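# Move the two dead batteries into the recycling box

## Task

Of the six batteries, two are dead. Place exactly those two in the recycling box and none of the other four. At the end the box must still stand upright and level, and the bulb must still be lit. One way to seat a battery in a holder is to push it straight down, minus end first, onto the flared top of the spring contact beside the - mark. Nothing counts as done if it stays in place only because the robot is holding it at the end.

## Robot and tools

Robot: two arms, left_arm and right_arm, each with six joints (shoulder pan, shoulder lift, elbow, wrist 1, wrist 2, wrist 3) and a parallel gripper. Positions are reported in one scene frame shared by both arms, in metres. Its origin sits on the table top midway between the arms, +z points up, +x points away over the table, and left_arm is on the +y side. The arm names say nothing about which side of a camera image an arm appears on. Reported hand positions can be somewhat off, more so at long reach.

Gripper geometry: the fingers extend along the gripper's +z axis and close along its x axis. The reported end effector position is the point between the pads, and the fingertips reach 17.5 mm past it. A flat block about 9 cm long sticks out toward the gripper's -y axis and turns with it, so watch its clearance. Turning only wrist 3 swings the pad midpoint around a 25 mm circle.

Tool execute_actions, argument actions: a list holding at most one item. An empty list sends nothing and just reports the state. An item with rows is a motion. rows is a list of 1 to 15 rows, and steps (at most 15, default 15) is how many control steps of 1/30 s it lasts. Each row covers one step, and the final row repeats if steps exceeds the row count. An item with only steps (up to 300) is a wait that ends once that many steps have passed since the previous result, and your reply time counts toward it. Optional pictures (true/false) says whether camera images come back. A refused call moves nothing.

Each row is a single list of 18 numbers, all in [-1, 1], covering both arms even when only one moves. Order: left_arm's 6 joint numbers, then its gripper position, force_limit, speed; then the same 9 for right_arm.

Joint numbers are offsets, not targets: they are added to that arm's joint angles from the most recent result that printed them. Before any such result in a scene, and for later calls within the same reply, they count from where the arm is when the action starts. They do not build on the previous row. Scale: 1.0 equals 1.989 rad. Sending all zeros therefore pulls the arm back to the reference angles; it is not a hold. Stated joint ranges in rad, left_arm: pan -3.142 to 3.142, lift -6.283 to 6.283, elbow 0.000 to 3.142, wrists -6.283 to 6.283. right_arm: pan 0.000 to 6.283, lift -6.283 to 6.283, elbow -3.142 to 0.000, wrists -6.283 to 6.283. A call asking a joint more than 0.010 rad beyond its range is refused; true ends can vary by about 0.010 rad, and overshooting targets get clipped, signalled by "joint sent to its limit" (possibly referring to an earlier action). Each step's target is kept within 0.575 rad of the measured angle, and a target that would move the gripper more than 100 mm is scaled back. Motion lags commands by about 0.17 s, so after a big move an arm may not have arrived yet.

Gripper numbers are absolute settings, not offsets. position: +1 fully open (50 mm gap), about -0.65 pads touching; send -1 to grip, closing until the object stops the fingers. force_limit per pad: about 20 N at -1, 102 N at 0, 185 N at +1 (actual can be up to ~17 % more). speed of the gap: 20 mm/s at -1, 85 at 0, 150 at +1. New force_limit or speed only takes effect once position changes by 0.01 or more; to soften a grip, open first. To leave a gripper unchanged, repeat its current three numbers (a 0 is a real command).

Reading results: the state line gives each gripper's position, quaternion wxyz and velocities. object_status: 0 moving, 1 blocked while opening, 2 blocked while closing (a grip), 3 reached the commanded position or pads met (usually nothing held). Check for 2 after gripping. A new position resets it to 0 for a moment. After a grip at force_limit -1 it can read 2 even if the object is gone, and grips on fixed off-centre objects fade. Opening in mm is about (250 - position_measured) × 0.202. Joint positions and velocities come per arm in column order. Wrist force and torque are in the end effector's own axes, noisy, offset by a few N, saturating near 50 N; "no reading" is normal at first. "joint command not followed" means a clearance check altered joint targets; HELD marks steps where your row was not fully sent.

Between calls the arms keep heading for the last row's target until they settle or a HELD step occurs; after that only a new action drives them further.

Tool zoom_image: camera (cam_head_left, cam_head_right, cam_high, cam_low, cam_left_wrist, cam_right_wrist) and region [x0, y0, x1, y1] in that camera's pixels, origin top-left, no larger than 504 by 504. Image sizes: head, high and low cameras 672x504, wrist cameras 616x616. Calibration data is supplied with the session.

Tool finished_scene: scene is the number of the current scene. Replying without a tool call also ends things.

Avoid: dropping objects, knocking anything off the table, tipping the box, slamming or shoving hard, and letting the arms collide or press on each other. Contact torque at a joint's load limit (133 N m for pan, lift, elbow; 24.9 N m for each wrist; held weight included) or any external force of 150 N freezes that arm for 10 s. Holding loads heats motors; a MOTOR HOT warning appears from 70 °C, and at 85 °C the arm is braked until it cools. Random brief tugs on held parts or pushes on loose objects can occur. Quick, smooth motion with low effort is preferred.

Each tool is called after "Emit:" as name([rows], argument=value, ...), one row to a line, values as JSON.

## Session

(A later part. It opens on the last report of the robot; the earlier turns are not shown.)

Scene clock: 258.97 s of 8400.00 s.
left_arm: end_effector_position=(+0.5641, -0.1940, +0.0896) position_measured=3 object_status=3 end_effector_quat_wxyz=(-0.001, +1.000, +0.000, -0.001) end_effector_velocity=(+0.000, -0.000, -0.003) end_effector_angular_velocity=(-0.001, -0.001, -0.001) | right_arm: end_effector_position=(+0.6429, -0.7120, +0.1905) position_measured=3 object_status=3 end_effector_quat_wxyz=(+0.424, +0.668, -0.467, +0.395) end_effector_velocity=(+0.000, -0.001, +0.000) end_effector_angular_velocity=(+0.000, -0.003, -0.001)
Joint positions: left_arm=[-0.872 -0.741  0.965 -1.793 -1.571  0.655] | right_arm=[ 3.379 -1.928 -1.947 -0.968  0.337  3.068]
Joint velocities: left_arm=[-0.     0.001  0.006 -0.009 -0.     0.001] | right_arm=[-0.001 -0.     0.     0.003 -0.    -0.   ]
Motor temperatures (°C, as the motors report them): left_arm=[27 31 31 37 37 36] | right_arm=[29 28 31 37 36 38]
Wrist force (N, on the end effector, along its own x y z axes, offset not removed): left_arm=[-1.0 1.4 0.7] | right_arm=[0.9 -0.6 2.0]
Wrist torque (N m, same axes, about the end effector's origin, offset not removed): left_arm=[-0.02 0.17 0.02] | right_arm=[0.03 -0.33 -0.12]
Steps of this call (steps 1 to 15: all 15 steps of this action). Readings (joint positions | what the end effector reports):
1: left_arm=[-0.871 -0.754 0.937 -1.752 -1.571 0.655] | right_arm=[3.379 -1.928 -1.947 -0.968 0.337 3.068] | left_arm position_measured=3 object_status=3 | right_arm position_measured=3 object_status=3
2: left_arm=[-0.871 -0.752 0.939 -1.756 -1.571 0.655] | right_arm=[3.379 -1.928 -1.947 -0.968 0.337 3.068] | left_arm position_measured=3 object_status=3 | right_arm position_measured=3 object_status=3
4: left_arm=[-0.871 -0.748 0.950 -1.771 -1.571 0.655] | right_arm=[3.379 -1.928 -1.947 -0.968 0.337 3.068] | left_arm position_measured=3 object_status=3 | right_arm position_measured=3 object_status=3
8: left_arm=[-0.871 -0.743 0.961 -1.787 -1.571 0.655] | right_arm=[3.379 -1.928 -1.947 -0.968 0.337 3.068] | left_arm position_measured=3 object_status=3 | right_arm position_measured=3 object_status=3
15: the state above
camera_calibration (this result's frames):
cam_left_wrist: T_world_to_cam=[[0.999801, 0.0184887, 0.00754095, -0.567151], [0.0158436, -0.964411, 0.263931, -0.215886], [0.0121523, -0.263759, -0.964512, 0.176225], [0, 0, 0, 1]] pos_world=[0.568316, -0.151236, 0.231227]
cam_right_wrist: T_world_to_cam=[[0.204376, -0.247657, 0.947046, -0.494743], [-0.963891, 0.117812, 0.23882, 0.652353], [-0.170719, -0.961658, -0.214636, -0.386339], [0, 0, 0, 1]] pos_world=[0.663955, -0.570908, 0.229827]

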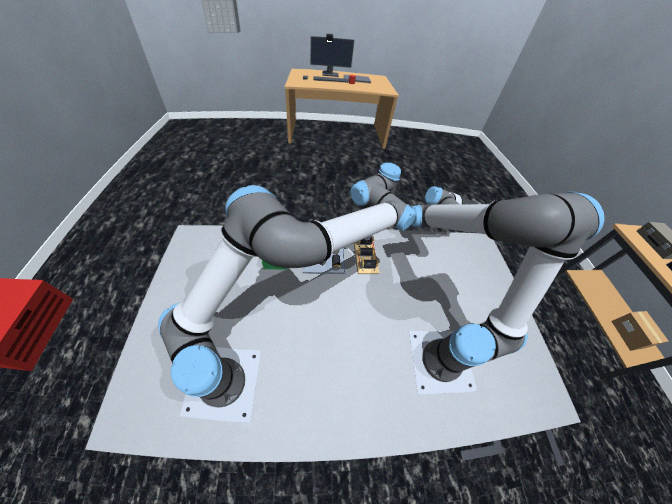

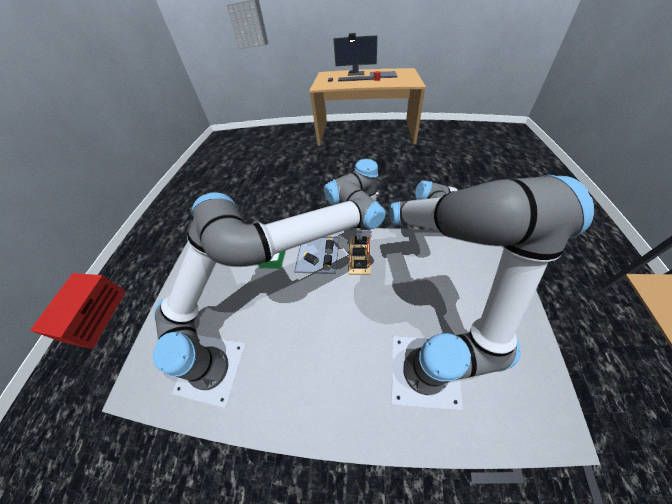

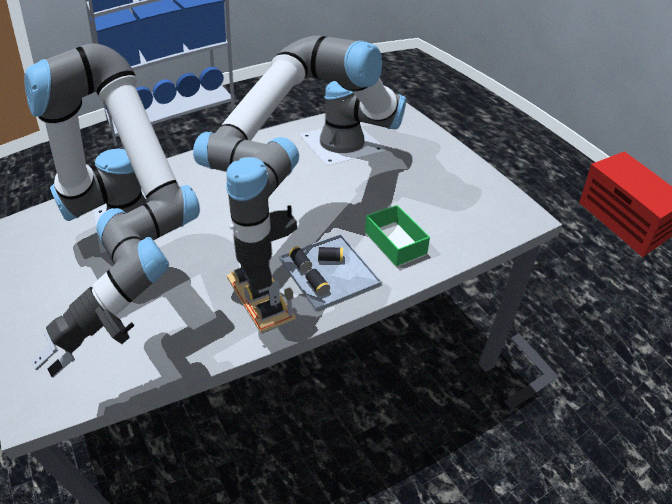

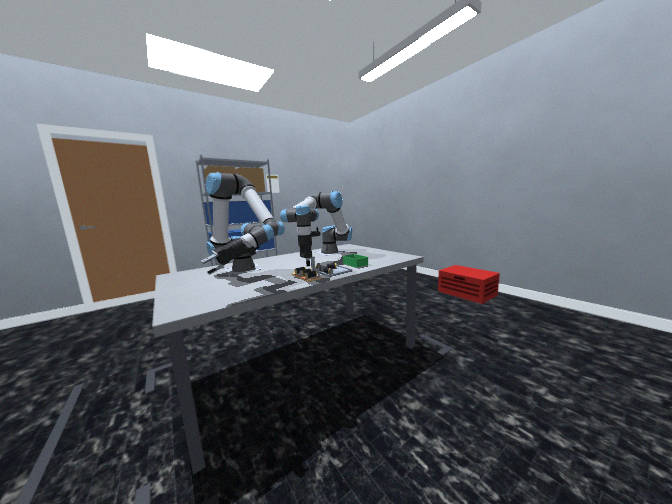

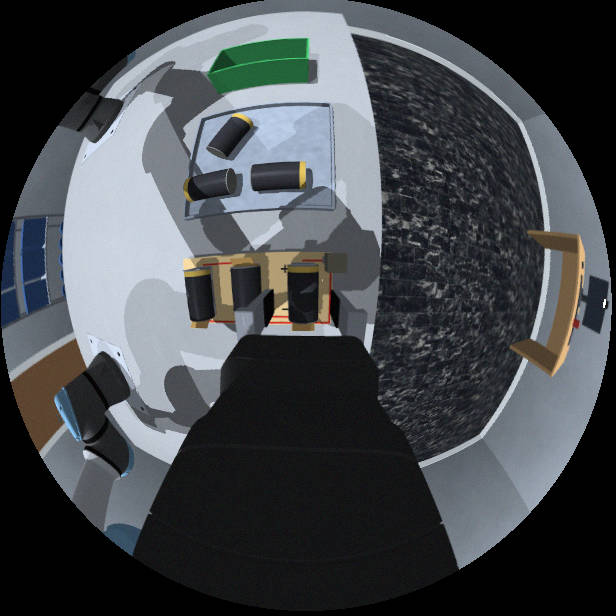

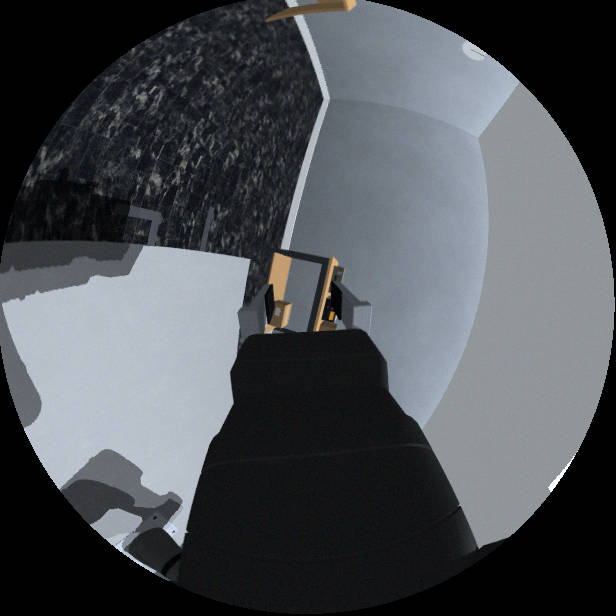

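Emit:
execute_actions([
  {"rows":[[0.0004,0.0065,0.012,-0.019,0,0.0004,1,-0.3,-0.3,0,0,0,0,0,0,1,0,0],[0.0004,0.0065,0.012,-0.019,0,0.0004,1,-0.3,-0.3,0,0,0,0,0,0,1,0,0],[0.0004,0.0065,0.012,-0.019,0,0.0004,1,-0.3,-0.3,0,0,0,0,0,0,1,0,0],[0.0004,0.0135,0.0237,-0.0378,0,0.0004,1,-0.3,-0.3,0,0,0,0,0,0,1,0,0],[0.0004,0.0135,0.0237,-0.0378,0,0.0004,1,-0.3,-0.3,0,0,0,0,0,0,1,0,0],[0.0004,0.0135,0.0237,-0.0378,0,0.0004,1,-0.3,-0.3,0,0,0,0,0,0,1,0,0],[0.0004,0.0208,0.0344,-0.0561,0,0.0004,1,-0.3,-0.3,0,0,0,0,0,0,1,0,0]],"steps":15},
], pictures=false)

Emit:
execute_actions([
  {"steps":12},
], pictures=false)

Emit:
execute_actions([
  {"rows":[[0,0,0,0,0,0,-1,-0.3,-0.3,0,0,0,0,0,0,1,0,0]],"steps":15},
], pictures=false)

Emit:
execute_actions([
  {"rows":[[0,-0.004,-0.0055,0.0095,0,0,-1,-0.3,-0.3,0,0,0,0,0,0,1,0,0],[0,-0.004,-0.0055,0.0095,0,0,-1,-0.3,-0.3,0,0,0,0,0,0,1,0,0],[0,-0.0105,-0.014,0.0245,0,0,-1,-0.3,-0.3,0,0,0,0,0,0,1,0,0],[0,-0.0105,-0.014,0.0245,0,0,-1,-0.3,-0.3,0,0,0,0,0,0,1,0,0],[0,-0.0105,-0.014,0.0245,0,0,-1,-0.3,-0.3,0,0,0,0,0,0,1,0,0],[0,-0.019,-0.031,0.05,0,0,-1,-0.3,-0.3,0,0,0,0,0,0,1,0,0],[0,-0.019,-0.031,0.05,0,0,-1,-0.3,-0.3,0,0,0,0,0,0,1,0,0],[0,-0.027,-0.05,0.077,0,0,-1,-0.3,-0.3,0,0,0,0,0,0,1,0,0],[0,-0.027,-0.05,0.077,0,0,-1,-0.3,-0.3,0,0,0,0,0,0,1,0,0],[0,-0.034,-0.07,0.104,0,0,-1,-0.3,-0.3,0,0,0,0,0,0,1,0,0]],"steps":15},
], pictures=false)

Emit:
execute_actions([
  {"steps":12},
])

Emit:
zoom_image(camera="cam_left_wrist", region=[240, 230, 420, 350])

Scene clock: 271.53 s of 8400.00 s.
left_arm: end_effector_position=(+0.5646, -0.1938, +0.0388) position_measured=3 object_status=3 end_effector_quat_wxyz=(+0.000, +1.000, -0.000, -0.000) end_effector_velocity=(+0.000, +0.001, -0.030) end_effector_angular_velocity=(-0.002, -0.001, +0.000) | right_arm: end_effector_position=(+0.6429, -0.7120, +0.1905) position_measured=3 object_status=3 end_effector_quat_wxyz=(+0.424, +0.668, -0.467, +0.395) end_effector_velocity=(+0.000, +0.000, -0.000) end_effector_angular_velocity=(-0.000, +0.001, +0.000)
Joint positions: left_arm=[-0.871 -0.703  1.029 -1.897 -1.571  0.655] | right_arm=[ 3.379 -1.928 -1.947 -0.968  0.337  3.068]
Joint velocities: left_arm=[ 0.001  0.024  0.038 -0.064 -0.     0.   ] | right_arm=[ 0.    -0.001  0.    -0.    -0.     0.   ]
Motor temperatures (°C, as the motors report them): left_arm=[27 31 31 37 37 36] | right_arm=[29 28 31 37 36 38]
Wrist force (N, on the end effector, along its own x y z axes, offset not removed): left_arm=[-1.7 -0.2 -1.5] | right_arm=[-1.9 0.0 1.7]
Wrist torque (N m, same axes, about the end effector's origin, offset not removed): left_arm=[-0.18 0.41 0.05] | right_arm=[0.13 0.16 -0.07]
Steps of this call (steps 1 to 15: the robot went on to your last target; steps 16 to 90: nothing new was sent; then 9.07 s passed at rest; steps 91 to 105: all 15 steps of this action). Readings (joint positions | what the end effector reports):
91: left_arm=[-0.872 -0.741 0.966 -1.794 -1.571 0.655] | right_arm=[3.379 -1.928 -1.947 -0.968 0.337 3.068] | left_arm position_measured=3 object_status=3 | right_arm position_measured=3 object_status=3
92: left_arm=[-0.872 -0.739 0.969 -1.799 -1.571 0.655] | right_arm=[3.379 -1.928 -1.947 -0.968 0.337 3.068] | left_arm position_measured=3 object_status=3 | right_arm position_measured=3 object_status=3
94: left_arm=[-0.872 -0.735 0.977 -1.812 -1.571 0.655] | right_arm=[3.379 -1.928 -1.947 -0.968 0.337 3.068] | left_arm position_measured=3 object_status=3 | right_arm position_measured=3 object_status=3
98: left_arm=[-0.871 -0.720 1.002 -1.851 -1.571 0.655] | right_arm=[3.379 -1.928 -1.947 -0.968 0.337 3.068] | left_arm position_measured=3 object_status=3 | right_arm position_measured=3 object_status=3
105: the state above

Scene clock: 271.93 s of 8400.00 s.
left_arm: end_effector_position=(+0.5646, -0.1937, +0.0353) position_measured=3 object_status=3 end_effector_quat_wxyz=(+0.000, +1.000, +0.000, -0.000) end_effector_velocity=(-0.000, -0.000, -0.001) end_effector_angular_velocity=(+0.000, +0.000, -0.000) | right_arm: end_effector_position=(+0.6429, -0.7120, +0.1905) position_measured=3 object_status=3 end_effector_quat_wxyz=(+0.424, +0.668, -0.467, +0.395) end_effector_velocity=(+0.000, +0.000, -0.000) end_effector_angular_velocity=(-0.000, -0.000, +0.000)
Joint positions: left_arm=[-0.871 -0.7    1.034 -1.905 -1.571  0.656] | right_arm=[ 3.379 -1.928 -1.947 -0.968  0.337  3.068]
Joint velocities: left_arm=[-0.     0.     0.002 -0.002 -0.     0.   ] | right_arm=[ 0. -0.  0.  0. -0. -0.]
Motor temperatures (°C, as the motors report them): left_arm=[27 31 31 37 37 36] | right_arm=[29 28 31 37 36 38]
Wrist force (N, on the end effector, along its own x y z axes, offset not removed): left_arm=[-1.0 1.2 2.5] | right_arm=[-0.4 -1.0 2.5]
Wrist torque (N m, same axes, about the end effector's origin, offset not removed): left_arm=[0.19 0.26 0.16] | right_arm=[0.01 -0.08 -0.04]
Steps of this call (steps 1 to 12: the robot went on to your last target). Readings (joint positions | what the end effector reports):
1: left_arm=[-0.871 -0.702 1.030 -1.899 -1.571 0.656] | right_arm=[3.379 -1.928 -1.947 -0.968 0.337 3.068] | left_arm position_measured=3 object_status=3 | right_arm position_measured=3 object_status=3
2: left_arm=[-0.871 -0.702 1.031 -1.900 -1.571 0.656] | right_arm=[3.379 -1.928 -1.947 -0.968 0.337 3.068] | left_arm position_measured=3 object_status=3 | right_arm position_measured=3 object_status=3
4: left_arm=[-0.871 -0.701 1.032 -1.902 -1.571 0.656] | right_arm=[3.379 -1.928 -1.947 -0.968 0.337 3.068] | left_arm position_measured=3 object_status=3 | right_arm position_measured=3 object_status=3
8: left_arm=[-0.871 -0.700 1.033 -1.904 -1.571 0.656] | right_arm=[3.379 -1.928 -1.947 -0.968 0.337 3.068] | left_arm position_measured=3 object_status=3 | right_arm position_measured=3 object_status=3
12: the state above

Scene clock: 272.43 s of 8400.00 s.
left_arm: end_effector_position=(+0.5646, -0.1937, +0.0352) position_measured=91 object_status=2 end_effector_quat_wxyz=(+0.000, +1.000, +0.000, -0.000) end_effector_velocity=(+0.000, +0.000, +0.000) end_effector_angular_velocity=(-0.000, -0.000, +0.001) | right_arm: end_effector_position=(+0.6429, -0.7120, +0.1905) position_measured=3 object_status=3 end_effector_quat_wxyz=(+0.424, +0.668, -0.467, +0.395) end_effector_velocity=(-0.000, -0.001, -0.001) end_effector_angular_velocity=(-0.001, +0.003, -0.001)
Joint positions: left_arm=[-0.871 -0.7    1.034 -1.905 -1.571  0.656] | right_arm=[ 3.379 -1.928 -1.947 -0.968  0.337  3.068]
Joint velocities: left_arm=[ 0.001 -0.001 -0.     0.     0.    -0.   ] | right_arm=[-0.001 -0.002 -0.    -0.001 -0.    -0.   ]
Motor temperatures (°C, as the motors report them): left_arm=[27 31 31 37 37 36] | right_arm=[29 28 31 37 36 38]
Wrist force (N, on the end effector, along its own x y z axes, offset not removed): left_arm=[-2.1 -2.3 3.0] | right_arm=[0.1 -0.5 2.5]
Wrist torque (N m, same axes, about the end effector's origin, offset not removed): left_arm=[-0.51 0.58 0.04] | right_arm=[0.00 -0.13 -0.17]
Steps of this call (steps 1 to 15: all 15 steps of this action). Readings (joint positions | what the end effector reports):
1: left_arm=[-0.871 -0.700 1.034 -1.905 -1.571 0.656] | right_arm=[3.379 -1.928 -1.947 -0.968 0.337 3.068] | left_arm position_measured=7 object_status=0 | right_arm position_measured=3 object_status=3
2: left_arm=[-0.871 -0.700 1.034 -1.905 -1.571 0.656] | right_arm=[3.379 -1.928 -1.947 -0.968 0.337 3.068] | left_arm position_measured=18 object_status=0 | right_arm position_measured=3 object_status=3
4: left_arm=[-0.871 -0.700 1.034 -1.905 -1.571 0.656] | right_arm=[3.379 -1.928 -1.947 -0.968 0.337 3.068] | left_arm position_measured=40 object_status=0 | right_arm position_measured=3 object_status=3
8: left_arm=[-0.871 -0.700 1.034 -1.905 -1.571 0.656] | right_arm=[3.379 -1.928 -1.947 -0.968 0.337 3.068] | left_arm position_measured=83 object_status=0 | right_arm position_measured=3 object_status=3
15: the state above

Scene clock: 272.93 s of 8400.00 s.
left_arm: end_effector_position=(+0.5649, -0.1941, +0.1204) position_measured=91 object_status=2 end_effector_quat_wxyz=(+0.001, +1.000, +0.000, +0.000) end_effector_velocity=(-0.005, +0.007, +0.128) end_effector_angular_velocity=(+0.009, +0.007, +0.001) | right_arm: end_effector_position=(+0.6429, -0.7120, +0.1905) position_measured=3 object_status=3 end_effector_quat_wxyz=(+0.424, +0.668, -0.467, +0.395) end_effector_velocity=(+0.000, +0.000, +0.000) end_effector_angular_velocity=(+0.001, -0.003, +0.000)
Joint positions: left_arm=[-0.871 -0.759  0.917 -1.731 -1.571  0.656] | right_arm=[ 3.379 -1.928 -1.947 -0.968  0.337  3.068]
Joint velocities: left_arm=[ 0.001 -0.077 -0.194  0.282  0.    -0.   ] | right_arm=[ 0.    -0.     0.     0.003 -0.     0.   ]
Motor temperatures (°C, as the motors report them): left_arm=[27 31 31 37 37 36] | right_arm=[29 28 31 37 36 38]
Wrist force (N, on the end effector, along its own x y z axes, offset not removed): left_arm=[0.4 0.2 -2.0] | right_arm=[0.2 -0.1 3.0]
Wrist torque (N m, same axes, about the end effector's origin, offset not removed): left_arm=[-0.31 0.21 0.10] | right_arm=[0.09 -0.20 -0.14]
Steps of this call (steps 1 to 15: all 15 steps of this action). Readings (joint positions | what the end effector reports):
1: left_arm=[-0.871 -0.700 1.034 -1.905 -1.571 0.656] | right_arm=[3.379 -1.928 -1.947 -0.968 0.337 3.068] | left_arm position_measured=91 object_status=2 | right_arm position_measured=3 object_status=3
2: left_arm=[-0.871 -0.701 1.032 -1.902 -1.571 0.656] | right_arm=[3.379 -1.928 -1.947 -0.968 0.337 3.068] | left_arm position_measured=91 object_status=2 | right_arm position_measured=3 object_status=3
4: left_arm=[-0.871 -0.705 1.026 -1.892 -1.571 0.656] | right_arm=[3.379 -1.928 -1.947 -0.968 0.337 3.068] | left_arm position_measured=91 object_status=2 | right_arm position_measured=3 object_status=3
8: left_arm=[-0.871 -0.721 1.002 -1.854 -1.571 0.656] | right_arm=[3.379 -1.928 -1.947 -0.968 0.337 3.068] | left_arm position_measured=91 object_status=2 | right_arm position_measured=3 object_status=3
15: the state above

Scene clock: 273.33 s of 8400.00 s.
left_arm: end_effector_position=(+0.5642, -0.1932, +0.1349) position_measured=91 object_status=2 end_effector_quat_wxyz=(+0.000, +1.000, +0.000, -0.000) end_effector_velocity=(+0.000, +0.001, +0.004) end_effector_angular_velocity=(+0.001, +0.001, +0.002) | right_arm: end_effector_position=(+0.6429, -0.7120, +0.1905) position_measured=3 object_status=3 end_effector_quat_wxyz=(+0.424, +0.668, -0.467, +0.395) end_effector_velocity=(+0.000, +0.000, +0.000) end_effector_angular_velocity=(-0.000, +0.000, +0.000)
Joint positions: left_arm=[-0.871 -0.767  0.895 -1.699 -1.571  0.656] | right_arm=[ 3.379 -1.928 -1.947 -0.968  0.337  3.068]
Joint velocities: left_arm=[ 0.001 -0.002 -0.006  0.01   0.    -0.001] | right_arm=[ 0.  0. -0.  0. -0. -0.]
Motor temperatures (°C, as the motors report them): left_arm=[27 31 31 37 37 36] | right_arm=[29 28 31 37 36 38]
Wrist force (N, on the end effector, along its own x y z axes, offset not removed): left_arm=[-1.0 -0.7 5.0] | right_arm=[0.4 0.2 1.3]
Wrist torque (N m, same axes, about the end effector's origin, offset not removed): left_arm=[-0.31 0.27 0.11] | right_arm=[0.13 -0.14 -0.05]
Steps of this call (steps 1 to 12: the robot went on to your last target). Readings (joint positions | what the end effector reports):
1: left_arm=[-0.871 -0.761 0.912 -1.723 -1.571 0.656] | right_arm=[3.379 -1.928 -1.947 -0.968 0.337 3.068] | left_arm position_measured=91 object_status=2 | right_arm position_measured=3 object_status=3
2: left_arm=[-0.871 -0.763 0.908 -1.716 -1.571 0.656] | right_arm=[3.379 -1.928 -1.947 -0.968 0.337 3.068] | left_arm position_measured=91 object_status=2 | right_arm position_measured=3 object_status=3
4: left_arm=[-0.871 -0.765 0.902 -1.708 -1.571 0.656] | right_arm=[3.379 -1.928 -1.947 -0.968 0.337 3.068] | left_arm position_measured=91 object_status=2 | right_arm position_measured=3 object_status=3
8: left_arm=[-0.871 -0.767 0.897 -1.701 -1.571 0.656] | right_arm=[3.379 -1.928 -1.947 -0.968 0.337 3.068] | left_arm position_measured=91 object_status=2 | right_arm position_measured=3 object_status=3
12: the state above
camera_calibration (this result's frames):
cam_left_wrist: T_world_to_cam=[[0.999792, 0.018517, 0.00860282, -0.567795], [0.0155718, -0.964036, 0.265315, -0.226978], [0.0132063, -0.265126, -0.964123, 0.219239], [0, 0, 0, 1]] pos_world=[0.568315, -0.150176, 0.276479]
cam_right_wrist: T_world_to_cam=[[0.204377, -0.247657, 0.947046, -0.494743], [-0.963891, 0.117812, 0.23882, 0.652352], [-0.170719, -0.961658, -0.214636, -0.386339], [0, 0, 0, 1]] pos_world=[0.663955, -0.570908, 0.229827]

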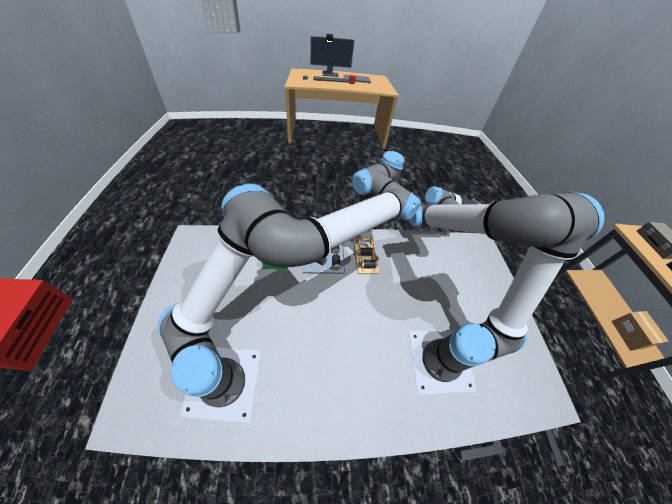

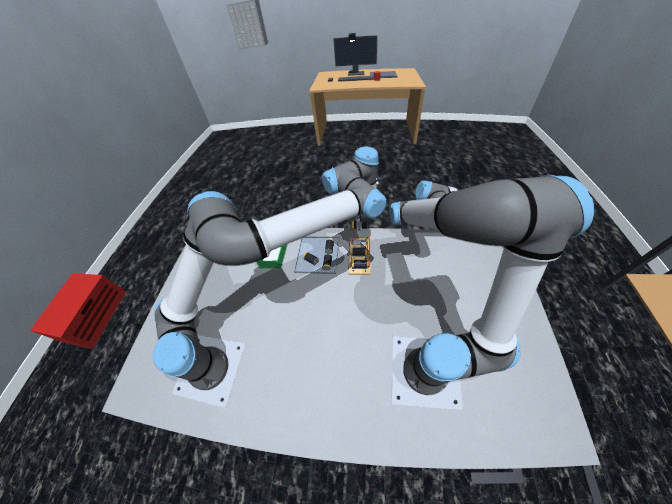

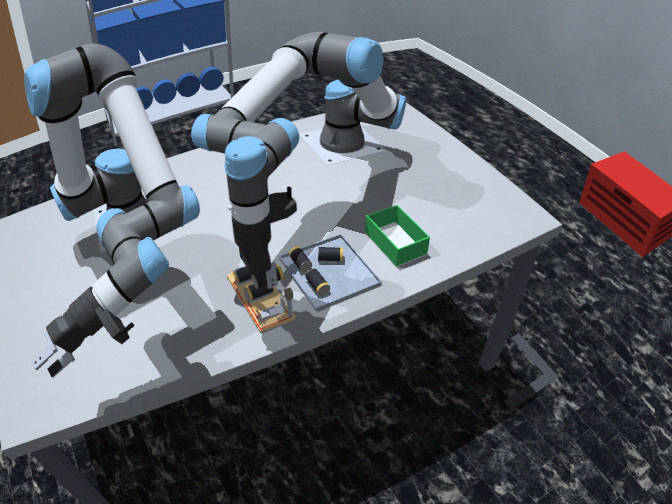

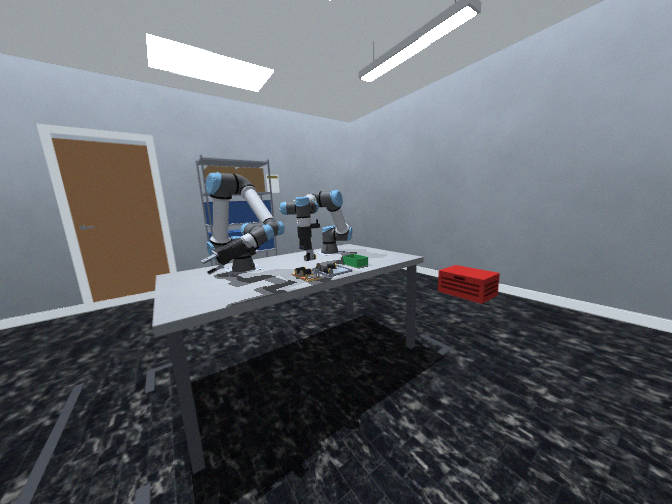

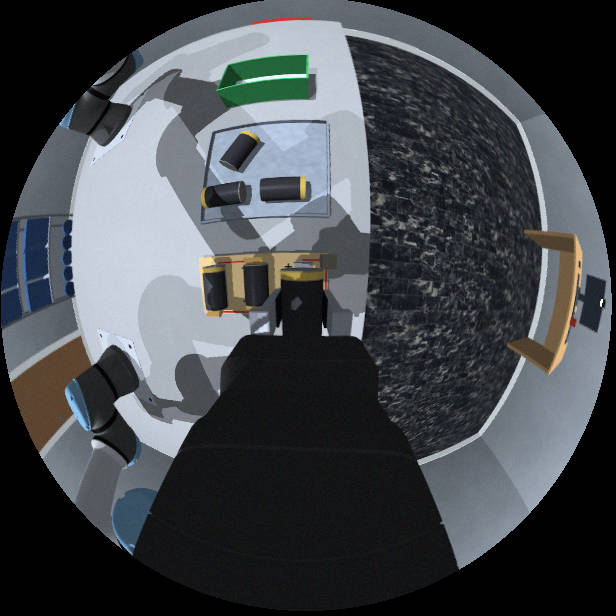

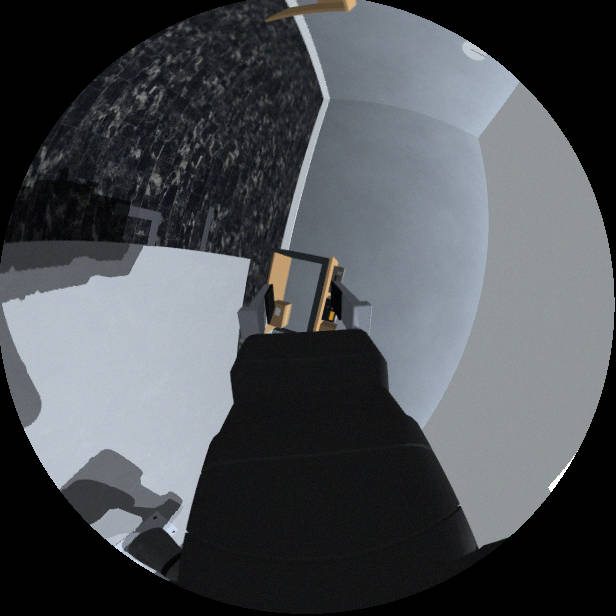

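Region (240, 230, 420, 350) of cam_left_wrist's 616x616 image, scaled by 2.800, with more detail than that image has.

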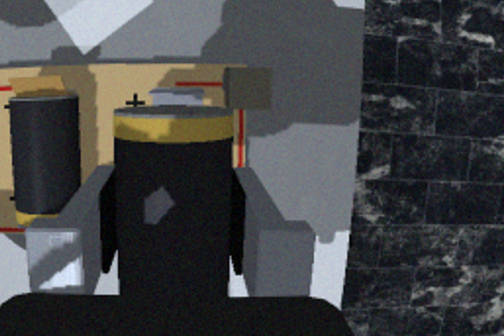

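Emit:
execute_actions([
  {"rows":[[0.1202,-0.1619,0.3057,-0.1438,0,-0.6843,-1,-0.3,-0.3,0,0,0,0,0,0,1,0,0]],"steps":15},
], pictures=false)

Emit:
execute_actions([
  {"steps":30},
], pictures=false)

Emit:
execute_actions([
  {"rows":[[0,0.018,0.018,-0.036,0,0,-1,-0.3,-0.3,0,0,0,0,0,0,1,0,0],[0,0.018,0.018,-0.036,0,0,-1,-0.3,-0.3,0,0,0,0,0,0,1,0,0],[0,0.018,0.018,-0.036,0,0,-1,-0.3,-0.3,0,0,0,0,0,0,1,0,0],[0,0.034,0.032,-0.066,0,0,-1,-0.3,-0.3,0,0,0,0,0,0,1,0,0],[0,0.034,0.032,-0.066,0,0,-1,-0.3,-0.3,0,0,0,0,0,0,1,0,0],[0,0.034,0.032,-0.066,0,0,-1,-0.3,-0.3,0,0,0,0,0,0,1,0,0],[0,0.0465,0.042,-0.0885,0,0,-1,-0.3,-0.3,0,0,0,0,0,0,1,0,0]],"steps":15},
], pictures=false)

Emit:
execute_actions([
  {"steps":12},
], pictures=false)

Scene clock: 279.20 s of 8400.00 s.
left_arm: end_effector_position=(+0.5582, +0.0059, +0.1182) position_measured=91 object_status=2 end_effector_quat_wxyz=(+0.005, +0.886, +0.463, +0.002) end_effector_velocity=(-0.113, +0.221, -0.076) end_effector_angular_velocity=(+0.037, +0.087, +2.782) | right_arm: end_effector_position=(+0.6429, -0.7120, +0.1905) position_measured=3 object_status=3 end_effector_quat_wxyz=(+0.424, +0.668, -0.467, +0.395) end_effector_velocity=(-0.000, -0.000, +0.000) end_effector_angular_velocity=(+0.000, -0.001, -0.001)
Joint positions: left_arm=[-0.66  -1.05   1.418 -1.95  -1.571 -0.097] | right_arm=[ 3.379 -1.928 -1.947 -0.968  0.337  3.068]
Joint velocities: left_arm=[ 0.242 -0.339  0.723 -0.295 -0.    -2.54 ] | right_arm=[-0.001  0.    -0.     0.    -0.     0.   ]
Motor temperatures (°C, as the motors report them): left_arm=[27 31 31 37 37 36] | right_arm=[29 28 31 37 36 38]
Wrist force (N, on the end effector, along its own x y z axes, offset not removed): left_arm=[5.1 -1.5 3.0] | right_arm=[1.0 -0.2 2.0]
Wrist torque (N m, same axes, about the end effector's origin, offset not removed): left_arm=[-0.27 -0.38 0.07] | right_arm=[0.08 -0.35 -0.18]
Steps of this call (steps 1 to 30: the robot went on to your last target; steps 31 to 90: nothing new was sent; then 2.37 s passed at rest; steps 91 to 105: all 15 steps of this action). Readings (joint positions | what the end effector reports):
91: left_arm=[-0.871 -0.768 0.895 -1.698 -1.571 0.655] | right_arm=[3.379 -1.928 -1.947 -0.968 0.337 3.068] | left_arm position_measured=91 object_status=2 | right_arm position_measured=3 object_status=3
92: left_arm=[-0.865 -0.774 0.901 -1.703 -1.571 0.650] | right_arm=[3.379 -1.928 -1.947 -0.968 0.337 3.068] | left_arm position_measured=91 object_status=2 | right_arm position_measured=3 object_status=3
94: left_arm=[-0.829 -0.819 0.959 -1.746 -1.571 0.590] | right_arm=[3.379 -1.928 -1.947 -0.968 0.337 3.068] | left_arm position_measured=91 object_status=2 | right_arm position_measured=3 object_status=3
98: left_arm=[-0.761 -0.911 1.137 -1.827 -1.571 0.402] | right_arm=[3.379 -1.928 -1.947 -0.968 0.337 3.068] | left_arm position_measured=91 object_status=2 | right_arm position_measured=3 object_status=3
105: the state above

Scene clock: 280.20 s of 8400.00 s.
left_arm: end_effector_position=(+0.5440, +0.0234, +0.1088) position_measured=91 object_status=2 end_effector_quat_wxyz=(+0.000, +0.697, +0.717, -0.000) end_effector_velocity=(-0.000, -0.000, +0.000) end_effector_angular_velocity=(-0.000, -0.000, +0.003) | right_arm: end_effector_position=(+0.6429, -0.7120, +0.1905) position_measured=3 object_status=3 end_effector_quat_wxyz=(+0.424, +0.668, -0.467, +0.395) end_effector_velocity=(+0.000, +0.000, +0.001) end_effector_angular_velocity=(+0.001, -0.004, +0.000)
Joint positions: left_arm=[-0.632 -1.089  1.503 -1.985 -1.571 -0.705] | right_arm=[ 3.379 -1.928 -1.947 -0.968  0.337  3.068]
Joint velocities: left_arm=[-0.    -0.     0.     0.    -0.    -0.003] | right_arm=[0.    0.002 0.    0.002 0.    0.   ]
Motor temperatures (°C, as the motors report them): left_arm=[27 31 31 37 37 36] | right_arm=[29 28 31 37 36 38]
Wrist force (N, on the end effector, along its own x y z axes, offset not removed): left_arm=[-5.3 -3.9 0.6] | right_arm=[-0.3 0.1 1.1]
Wrist torque (N m, same axes, about the end effector's origin, offset not removed): left_arm=[-0.82 1.07 0.26] | right_arm=[0.13 -0.13 -0.11]
Steps of this call (steps 1 to 30: the robot went on to your last target). Readings (joint positions | what the end effector reports):
1: left_arm=[-0.653 -1.060 1.439 -1.959 -1.571 -0.184] | right_arm=[3.379 -1.928 -1.947 -0.968 0.337 3.068] | left_arm position_measured=91 object_status=2 | right_arm position_measured=3 object_status=3
2: left_arm=[-0.648 -1.067 1.455 -1.965 -1.571 -0.272] | right_arm=[3.379 -1.928 -1.947 -0.968 0.337 3.068] | left_arm position_measured=91 object_status=2 | right_arm position_measured=3 object_status=3
4: left_arm=[-0.641 -1.077 1.476 -1.974 -1.571 -0.438] | right_arm=[3.379 -1.928 -1.947 -0.968 0.337 3.068] | left_arm position_measured=91 object_status=2 | right_arm position_measured=3 object_status=3
8: left_arm=[-0.635 -1.085 1.494 -1.981 -1.571 -0.620] | right_arm=[3.379 -1.928 -1.947 -0.968 0.337 3.068] | left_arm position_measured=91 object_status=2 | right_arm position_measured=3 object_status=3
30: the state above

Scene clock: 280.70 s of 8400.00 s.
left_arm: end_effector_position=(+0.5447, +0.0228, +0.0334) position_measured=91 object_status=2 end_effector_quat_wxyz=(-0.000, +0.697, +0.717, -0.000) end_effector_velocity=(-0.000, +0.001, -0.041) end_effector_angular_velocity=(-0.001, -0.002, -0.001) | right_arm: end_effector_position=(+0.6429, -0.7120, +0.1905) position_measured=3 object_status=3 end_effector_quat_wxyz=(+0.424, +0.668, -0.467, +0.395) end_effector_velocity=(-0.000, -0.000, -0.001) end_effector_angular_velocity=(+0.000, +0.003, -0.000)
Joint positions: left_arm=[-0.632 -1.003  1.582 -2.15  -1.571 -0.705] | right_arm=[ 3.379 -1.928 -1.947 -0.968  0.337  3.068]
Joint velocities: left_arm=[ 0.001  0.05   0.041 -0.094  0.     0.002] | right_arm=[-0.    -0.001 -0.    -0.001  0.001 -0.   ]
Motor temperatures (°C, as the motors report them): left_arm=[27 31 31 37 37 36] | right_arm=[29 28 31 37 36 38]
Wrist force (N, on the end effector, along its own x y z axes, offset not removed): left_arm=[1.4 0.7 3.7] | right_arm=[-0.6 -0.6 0.8]
Wrist torque (N m, same axes, about the end effector's origin, offset not removed): left_arm=[-0.25 -0.07 0.08] | right_arm=[0.00 -0.01 -0.08]
Steps of this call (steps 1 to 15: all 15 steps of this action). Readings (joint positions | what the end effector reports):
1: left_arm=[-0.632 -1.089 1.503 -1.985 -1.571 -0.705] | right_arm=[3.379 -1.928 -1.947 -0.968 0.337 3.068] | left_arm position_measured=91 object_status=2 | right_arm position_measured=3 object_status=3
2: left_arm=[-0.632 -1.086 1.507 -1.991 -1.571 -0.705] | right_arm=[3.379 -1.928 -1.947 -0.968 0.337 3.068] | left_arm position_measured=91 object_status=2 | right_arm position_measured=3 object_status=3
4: left_arm=[-0.632 -1.073 1.520 -2.016 -1.571 -0.705] | right_arm=[3.379 -1.928 -1.947 -0.968 0.337 3.068] | left_arm position_measured=91 object_status=2 | right_arm position_measured=3 object_status=3
8: left_arm=[-0.632 -1.038 1.552 -2.083 -1.571 -0.705] | right_arm=[3.379 -1.928 -1.947 -0.968 0.337 3.068] | left_arm position_measured=91 object_status=2 | right_arm position_measured=3 object_status=3
15: the state above

Scene clock: 281.10 s of 8400.00 s.
left_arm: end_effector_position=(+0.5446, +0.0229, +0.0288) position_measured=91 object_status=2 end_effector_quat_wxyz=(+0.000, +0.697, +0.717, -0.000) end_effector_velocity=(-0.000, -0.000, -0.002) end_effector_angular_velocity=(+0.001, +0.001, -0.002) | right_arm: end_effector_position=(+0.6429, -0.7120, +0.1905) position_measured=3 object_status=3 end_effector_quat_wxyz=(+0.424, +0.668, -0.467, +0.395) end_effector_velocity=(+0.000, +0.000, +0.000) end_effector_angular_velocity=(+0.000, -0.000, +0.001)
Joint positions: left_arm=[-0.632 -0.997  1.587 -2.16  -1.571 -0.705] | right_arm=[ 3.379 -1.928 -1.947 -0.968  0.337  3.068]
Joint velocities: left_arm=[-0.     0.003  0.001 -0.003 -0.     0.002] | right_arm=[ 0.001  0.     0.     0.    -0.    -0.   ]
Motor temperatures (°C, as the motors report them): left_arm=[27 31 31 37 37 36] | right_arm=[29 28 31 37 36 38]
Wrist force (N, on the end effector, along its own x y z axes, offset not removed): left_arm=[-2.9 1.3 2.4] | right_arm=[-1.0 0.9 1.6]
Wrist torque (N m, same axes, about the end effector's origin, offset not removed): left_arm=[0.15 0.67 0.19] | right_arm=[0.26 0.03 -0.04]
Steps of this call (steps 1 to 12: the robot went on to your last target). Readings (joint positions | what the end effector reports):
1: left_arm=[-0.632 -1.001 1.583 -2.153 -1.571 -0.705] | right_arm=[3.379 -1.928 -1.947 -0.968 0.337 3.068] | left_arm position_measured=91 object_status=2 | right_arm position_measured=3 object_status=3
2: left_arm=[-0.632 -1.000 1.584 -2.155 -1.571 -0.705] | right_arm=[3.379 -1.928 -1.947 -0.968 0.337 3.068] | left_arm position_measured=91 object_status=2 | right_arm position_measured=3 object_status=3
4: left_arm=[-0.632 -0.999 1.585 -2.157 -1.571 -0.705] | right_arm=[3.379 -1.928 -1.947 -0.968 0.337 3.068] | left_arm position_measured=91 object_status=2 | right_arm position_measured=3 object_status=3
8: left_arm=[-0.632 -0.997 1.586 -2.160 -1.571 -0.705] | right_arm=[3.379 -1.928 -1.947 -0.968 0.337 3.068] | left_arm position_measured=91 object_status=2 | right_arm position_measured=3 object_status=3
12: the state above

Emit:
execute_actions([
  {"rows":[[0,0.0014,0.0012,-0.0026,0,0,-1,-0.3,-0.3,0,0,0,0,0,0,1,0,0],[0,0.0014,0.0012,-0.0026,0,0,-1,-0.3,-0.3,0,0,0,0,0,0,1,0,0],[0,0.0014,0.0012,-0.0026,0,0,-1,-0.3,-0.3,0,0,0,0,0,0,1,0,0],[0,0.0014,0.0012,-0.0026,0,0,-1,-0.3,-0.3,0,0,0,0,0,0,1,0,0],[0,0.0014,0.0012,-0.0026,0,0,-1,-0.3,-0.3,0,0,0,0,0,0,1,0,0],[0,0.0014,0.0012,-0.0026,0,0,-1,-0.3,-0.3,0,0,0,0,0,0,1,0,0],[0,0.0014,0.0012,-0.0026,0,0,-1,-0.3,-0.3,0,0,0,0,0,0,1,0,0],[0,0.0014,0.0012,-0.0026,0,0,-1,-0.3,-0.3,0,0,0,0,0,0,1,0,0],[0,0.0014,0.0012,-0.0026,0,0,-1,-0.3,-0.3,0,0,0,0,0,0,1,0,0],[0,0.0014,0.0012,-0.0026,0,0,0.77,-0.3,-0.3,0,0,0,0,0,0,1,0,0]],"steps":15},
], pictures=false)

Emit:
execute_actions([
  {"rows":[[0,-0.014,-0.011,0.025,0,0,0.77,-0.3,-0.3,0,0,0,0,0,0,1,0,0],[0,-0.014,-0.011,0.025,0,0,0.77,-0.3,-0.3,0,0,0,0,0,0,1,0,0],[0,-0.014,-0.011,0.025,0,0,0.77,-0.3,-0.3,0,0,0,0,0,0,1,0,0],[0,-0.028,-0.023,0.051,0,0,0.77,-0.3,-0.3,0,0,0,0,0,0,1,0,0],[0,-0.028,-0.023,0.051,0,0,0.77,-0.3,-0.3,0,0,0,0,0,0,1,0,0],[0,-0.028,-0.023,0.051,0,0,0.77,-0.3,-0.3,0,0,0,0,0,0,1,0,0],[0,-0.04,-0.035,0.075,0,0,0.77,-0.3,-0.3,0,0,0,0,0,0,1,0,0]],"steps":15},
], pictures=false)

Scene clock: 291.97 s of 8400.00 s.
left_arm: end_effector_position=(+0.5445, +0.0230, +0.0265) position_measured=37 object_status=0 end_effector_quat_wxyz=(+0.000, +0.697, +0.717, -0.000) end_effector_velocity=(-0.000, -0.000, -0.001) end_effector_angular_velocity=(+0.000, +0.000, +0.002) | right_arm: end_effector_position=(+0.6429, -0.7120, +0.1905) position_measured=3 object_status=3 end_effector_quat_wxyz=(+0.424, +0.668, -0.467, +0.395) end_effector_velocity=(+0.000, +0.001, +0.000) end_effector_angular_velocity=(-0.000, -0.000, +0.002)
Joint positions: left_arm=[-0.632 -0.994  1.589 -2.166 -1.571 -0.705] | right_arm=[ 3.379 -1.928 -1.947 -0.968  0.337  3.068]
Joint velocities: left_arm=[-0.     0.001  0.    -0.001 -0.    -0.002] | right_arm=[ 0.002  0.    -0.    -0.    -0.     0.   ]
Motor temperatures (°C, as the motors report them): left_arm=[27 31 31 37 37 36] | right_arm=[29 28 31 37 36 38]
Wrist force (N, on the end effector, along its own x y z axes, offset not removed): left_arm=[1.3 2.8 -2.1] | right_arm=[0.9 0.1 1.4]
Wrist torque (N m, same axes, about the end effector's origin, offset not removed): left_arm=[0.16 0.05 0.18] | right_arm=[0.16 -0.41 -0.14]
Steps of this call (steps 1 to 30: the robot went on to your last target; steps 31 to 90: nothing new was sent; then 7.37 s passed at rest; steps 91 to 105: all 15 steps of this action). Readings (joint positions | what the end effector reports):
91: left_arm=[-0.632 -0.997 1.587 -2.161 -1.571 -0.705] | right_arm=[3.379 -1.928 -1.947 -0.968 0.337 3.068] | left_arm position_measured=91 object_status=2 | right_arm position_measured=3 object_status=3
92: left_arm=[-0.632 -0.996 1.587 -2.162 -1.571 -0.705] | right_arm=[3.379 -1.928 -1.947 -0.968 0.337 3.068] | left_arm position_measured=91 object_status=2 | right_arm position_measured=3 object_status=3
94: left_arm=[-0.632 -0.996 1.588 -2.163 -1.571 -0.705] | right_arm=[3.379 -1.928 -1.947 -0.968 0.337 3.068] | left_arm position_measured=91 object_status=2 | right_arm position_measured=3 object_status=3
98: left_arm=[-0.632 -0.995 1.589 -2.165 -1.571 -0.705] | right_arm=[3.379 -1.928 -1.947 -0.968 0.337 3.068] | left_arm position_measured=91 object_status=2 | right_arm position_measured=3 object_status=3
105: the state above

Scene clock: 292.47 s of 8400.00 s.
left_arm: end_effector_position=(+0.5447, +0.0228, +0.0899) position_measured=37 object_status=3 end_effector_quat_wxyz=(+0.000, +0.697, +0.717, -0.000) end_effector_velocity=(-0.002, +0.001, +0.038) end_effector_angular_velocity=(+0.002, +0.003, +0.001) | right_arm: end_effector_position=(+0.6429, -0.7120, +0.1905) position_measured=3 object_status=3 end_effector_quat_wxyz=(+0.424, +0.668, -0.467, +0.395) end_effector_velocity=(-0.000, -0.001, -0.000) end_effector_angular_velocity=(-0.000, -0.001, -0.001)
Joint positions: left_arm=[-0.632 -1.069  1.524 -2.027 -1.571 -0.705] | right_arm=[ 3.379 -1.928 -1.947 -0.968  0.337  3.068]
Joint velocities: left_arm=[-0.001 -0.044 -0.041  0.088 -0.    -0.001] | right_arm=[-0.001 -0.001  0.     0.001 -0.     0.   ]
Motor temperatures (°C, as the motors report them): left_arm=[27 31 31 37 37 36] | right_arm=[29 28 31 37 36 38]
Wrist force (N, on the end effector, along its own x y z axes, offset not removed): left_arm=[0.8 3.0 0.6] | right_arm=[-0.5 0.3 2.6]
Wrist torque (N m, same axes, about the end effector's origin, offset not removed): left_arm=[0.25 0.06 0.13] | right_arm=[0.25 -0.16 -0.10]
Steps of this call (steps 1 to 15: all 15 steps of this action). Readings (joint positions | what the end effector reports):
1: left_arm=[-0.632 -0.994 1.589 -2.165 -1.571 -0.705] | right_arm=[3.379 -1.928 -1.947 -0.968 0.337 3.068] | left_arm position_measured=37 object_status=0 | right_arm position_measured=3 object_status=3
2: left_arm=[-0.632 -0.997 1.586 -2.161 -1.571 -0.705] | right_arm=[3.379 -1.928 -1.947 -0.968 0.337 3.068] | left_arm position_measured=37 object_status=0 | right_arm position_measured=3 object_status=3
4: left_arm=[-0.632 -1.007 1.578 -2.143 -1.571 -0.705] | right_arm=[3.379 -1.928 -1.947 -0.968 0.337 3.068] | left_arm position_measured=37 object_status=0 | right_arm position_measured=3 object_status=3
8: left_arm=[-0.632 -1.037 1.553 -2.089 -1.571 -0.705] | right_arm=[3.379 -1.928 -1.947 -0.968 0.337 3.068] | left_arm position_measured=37 object_status=3 | right_arm position_measured=3 object_status=3
15: the state above


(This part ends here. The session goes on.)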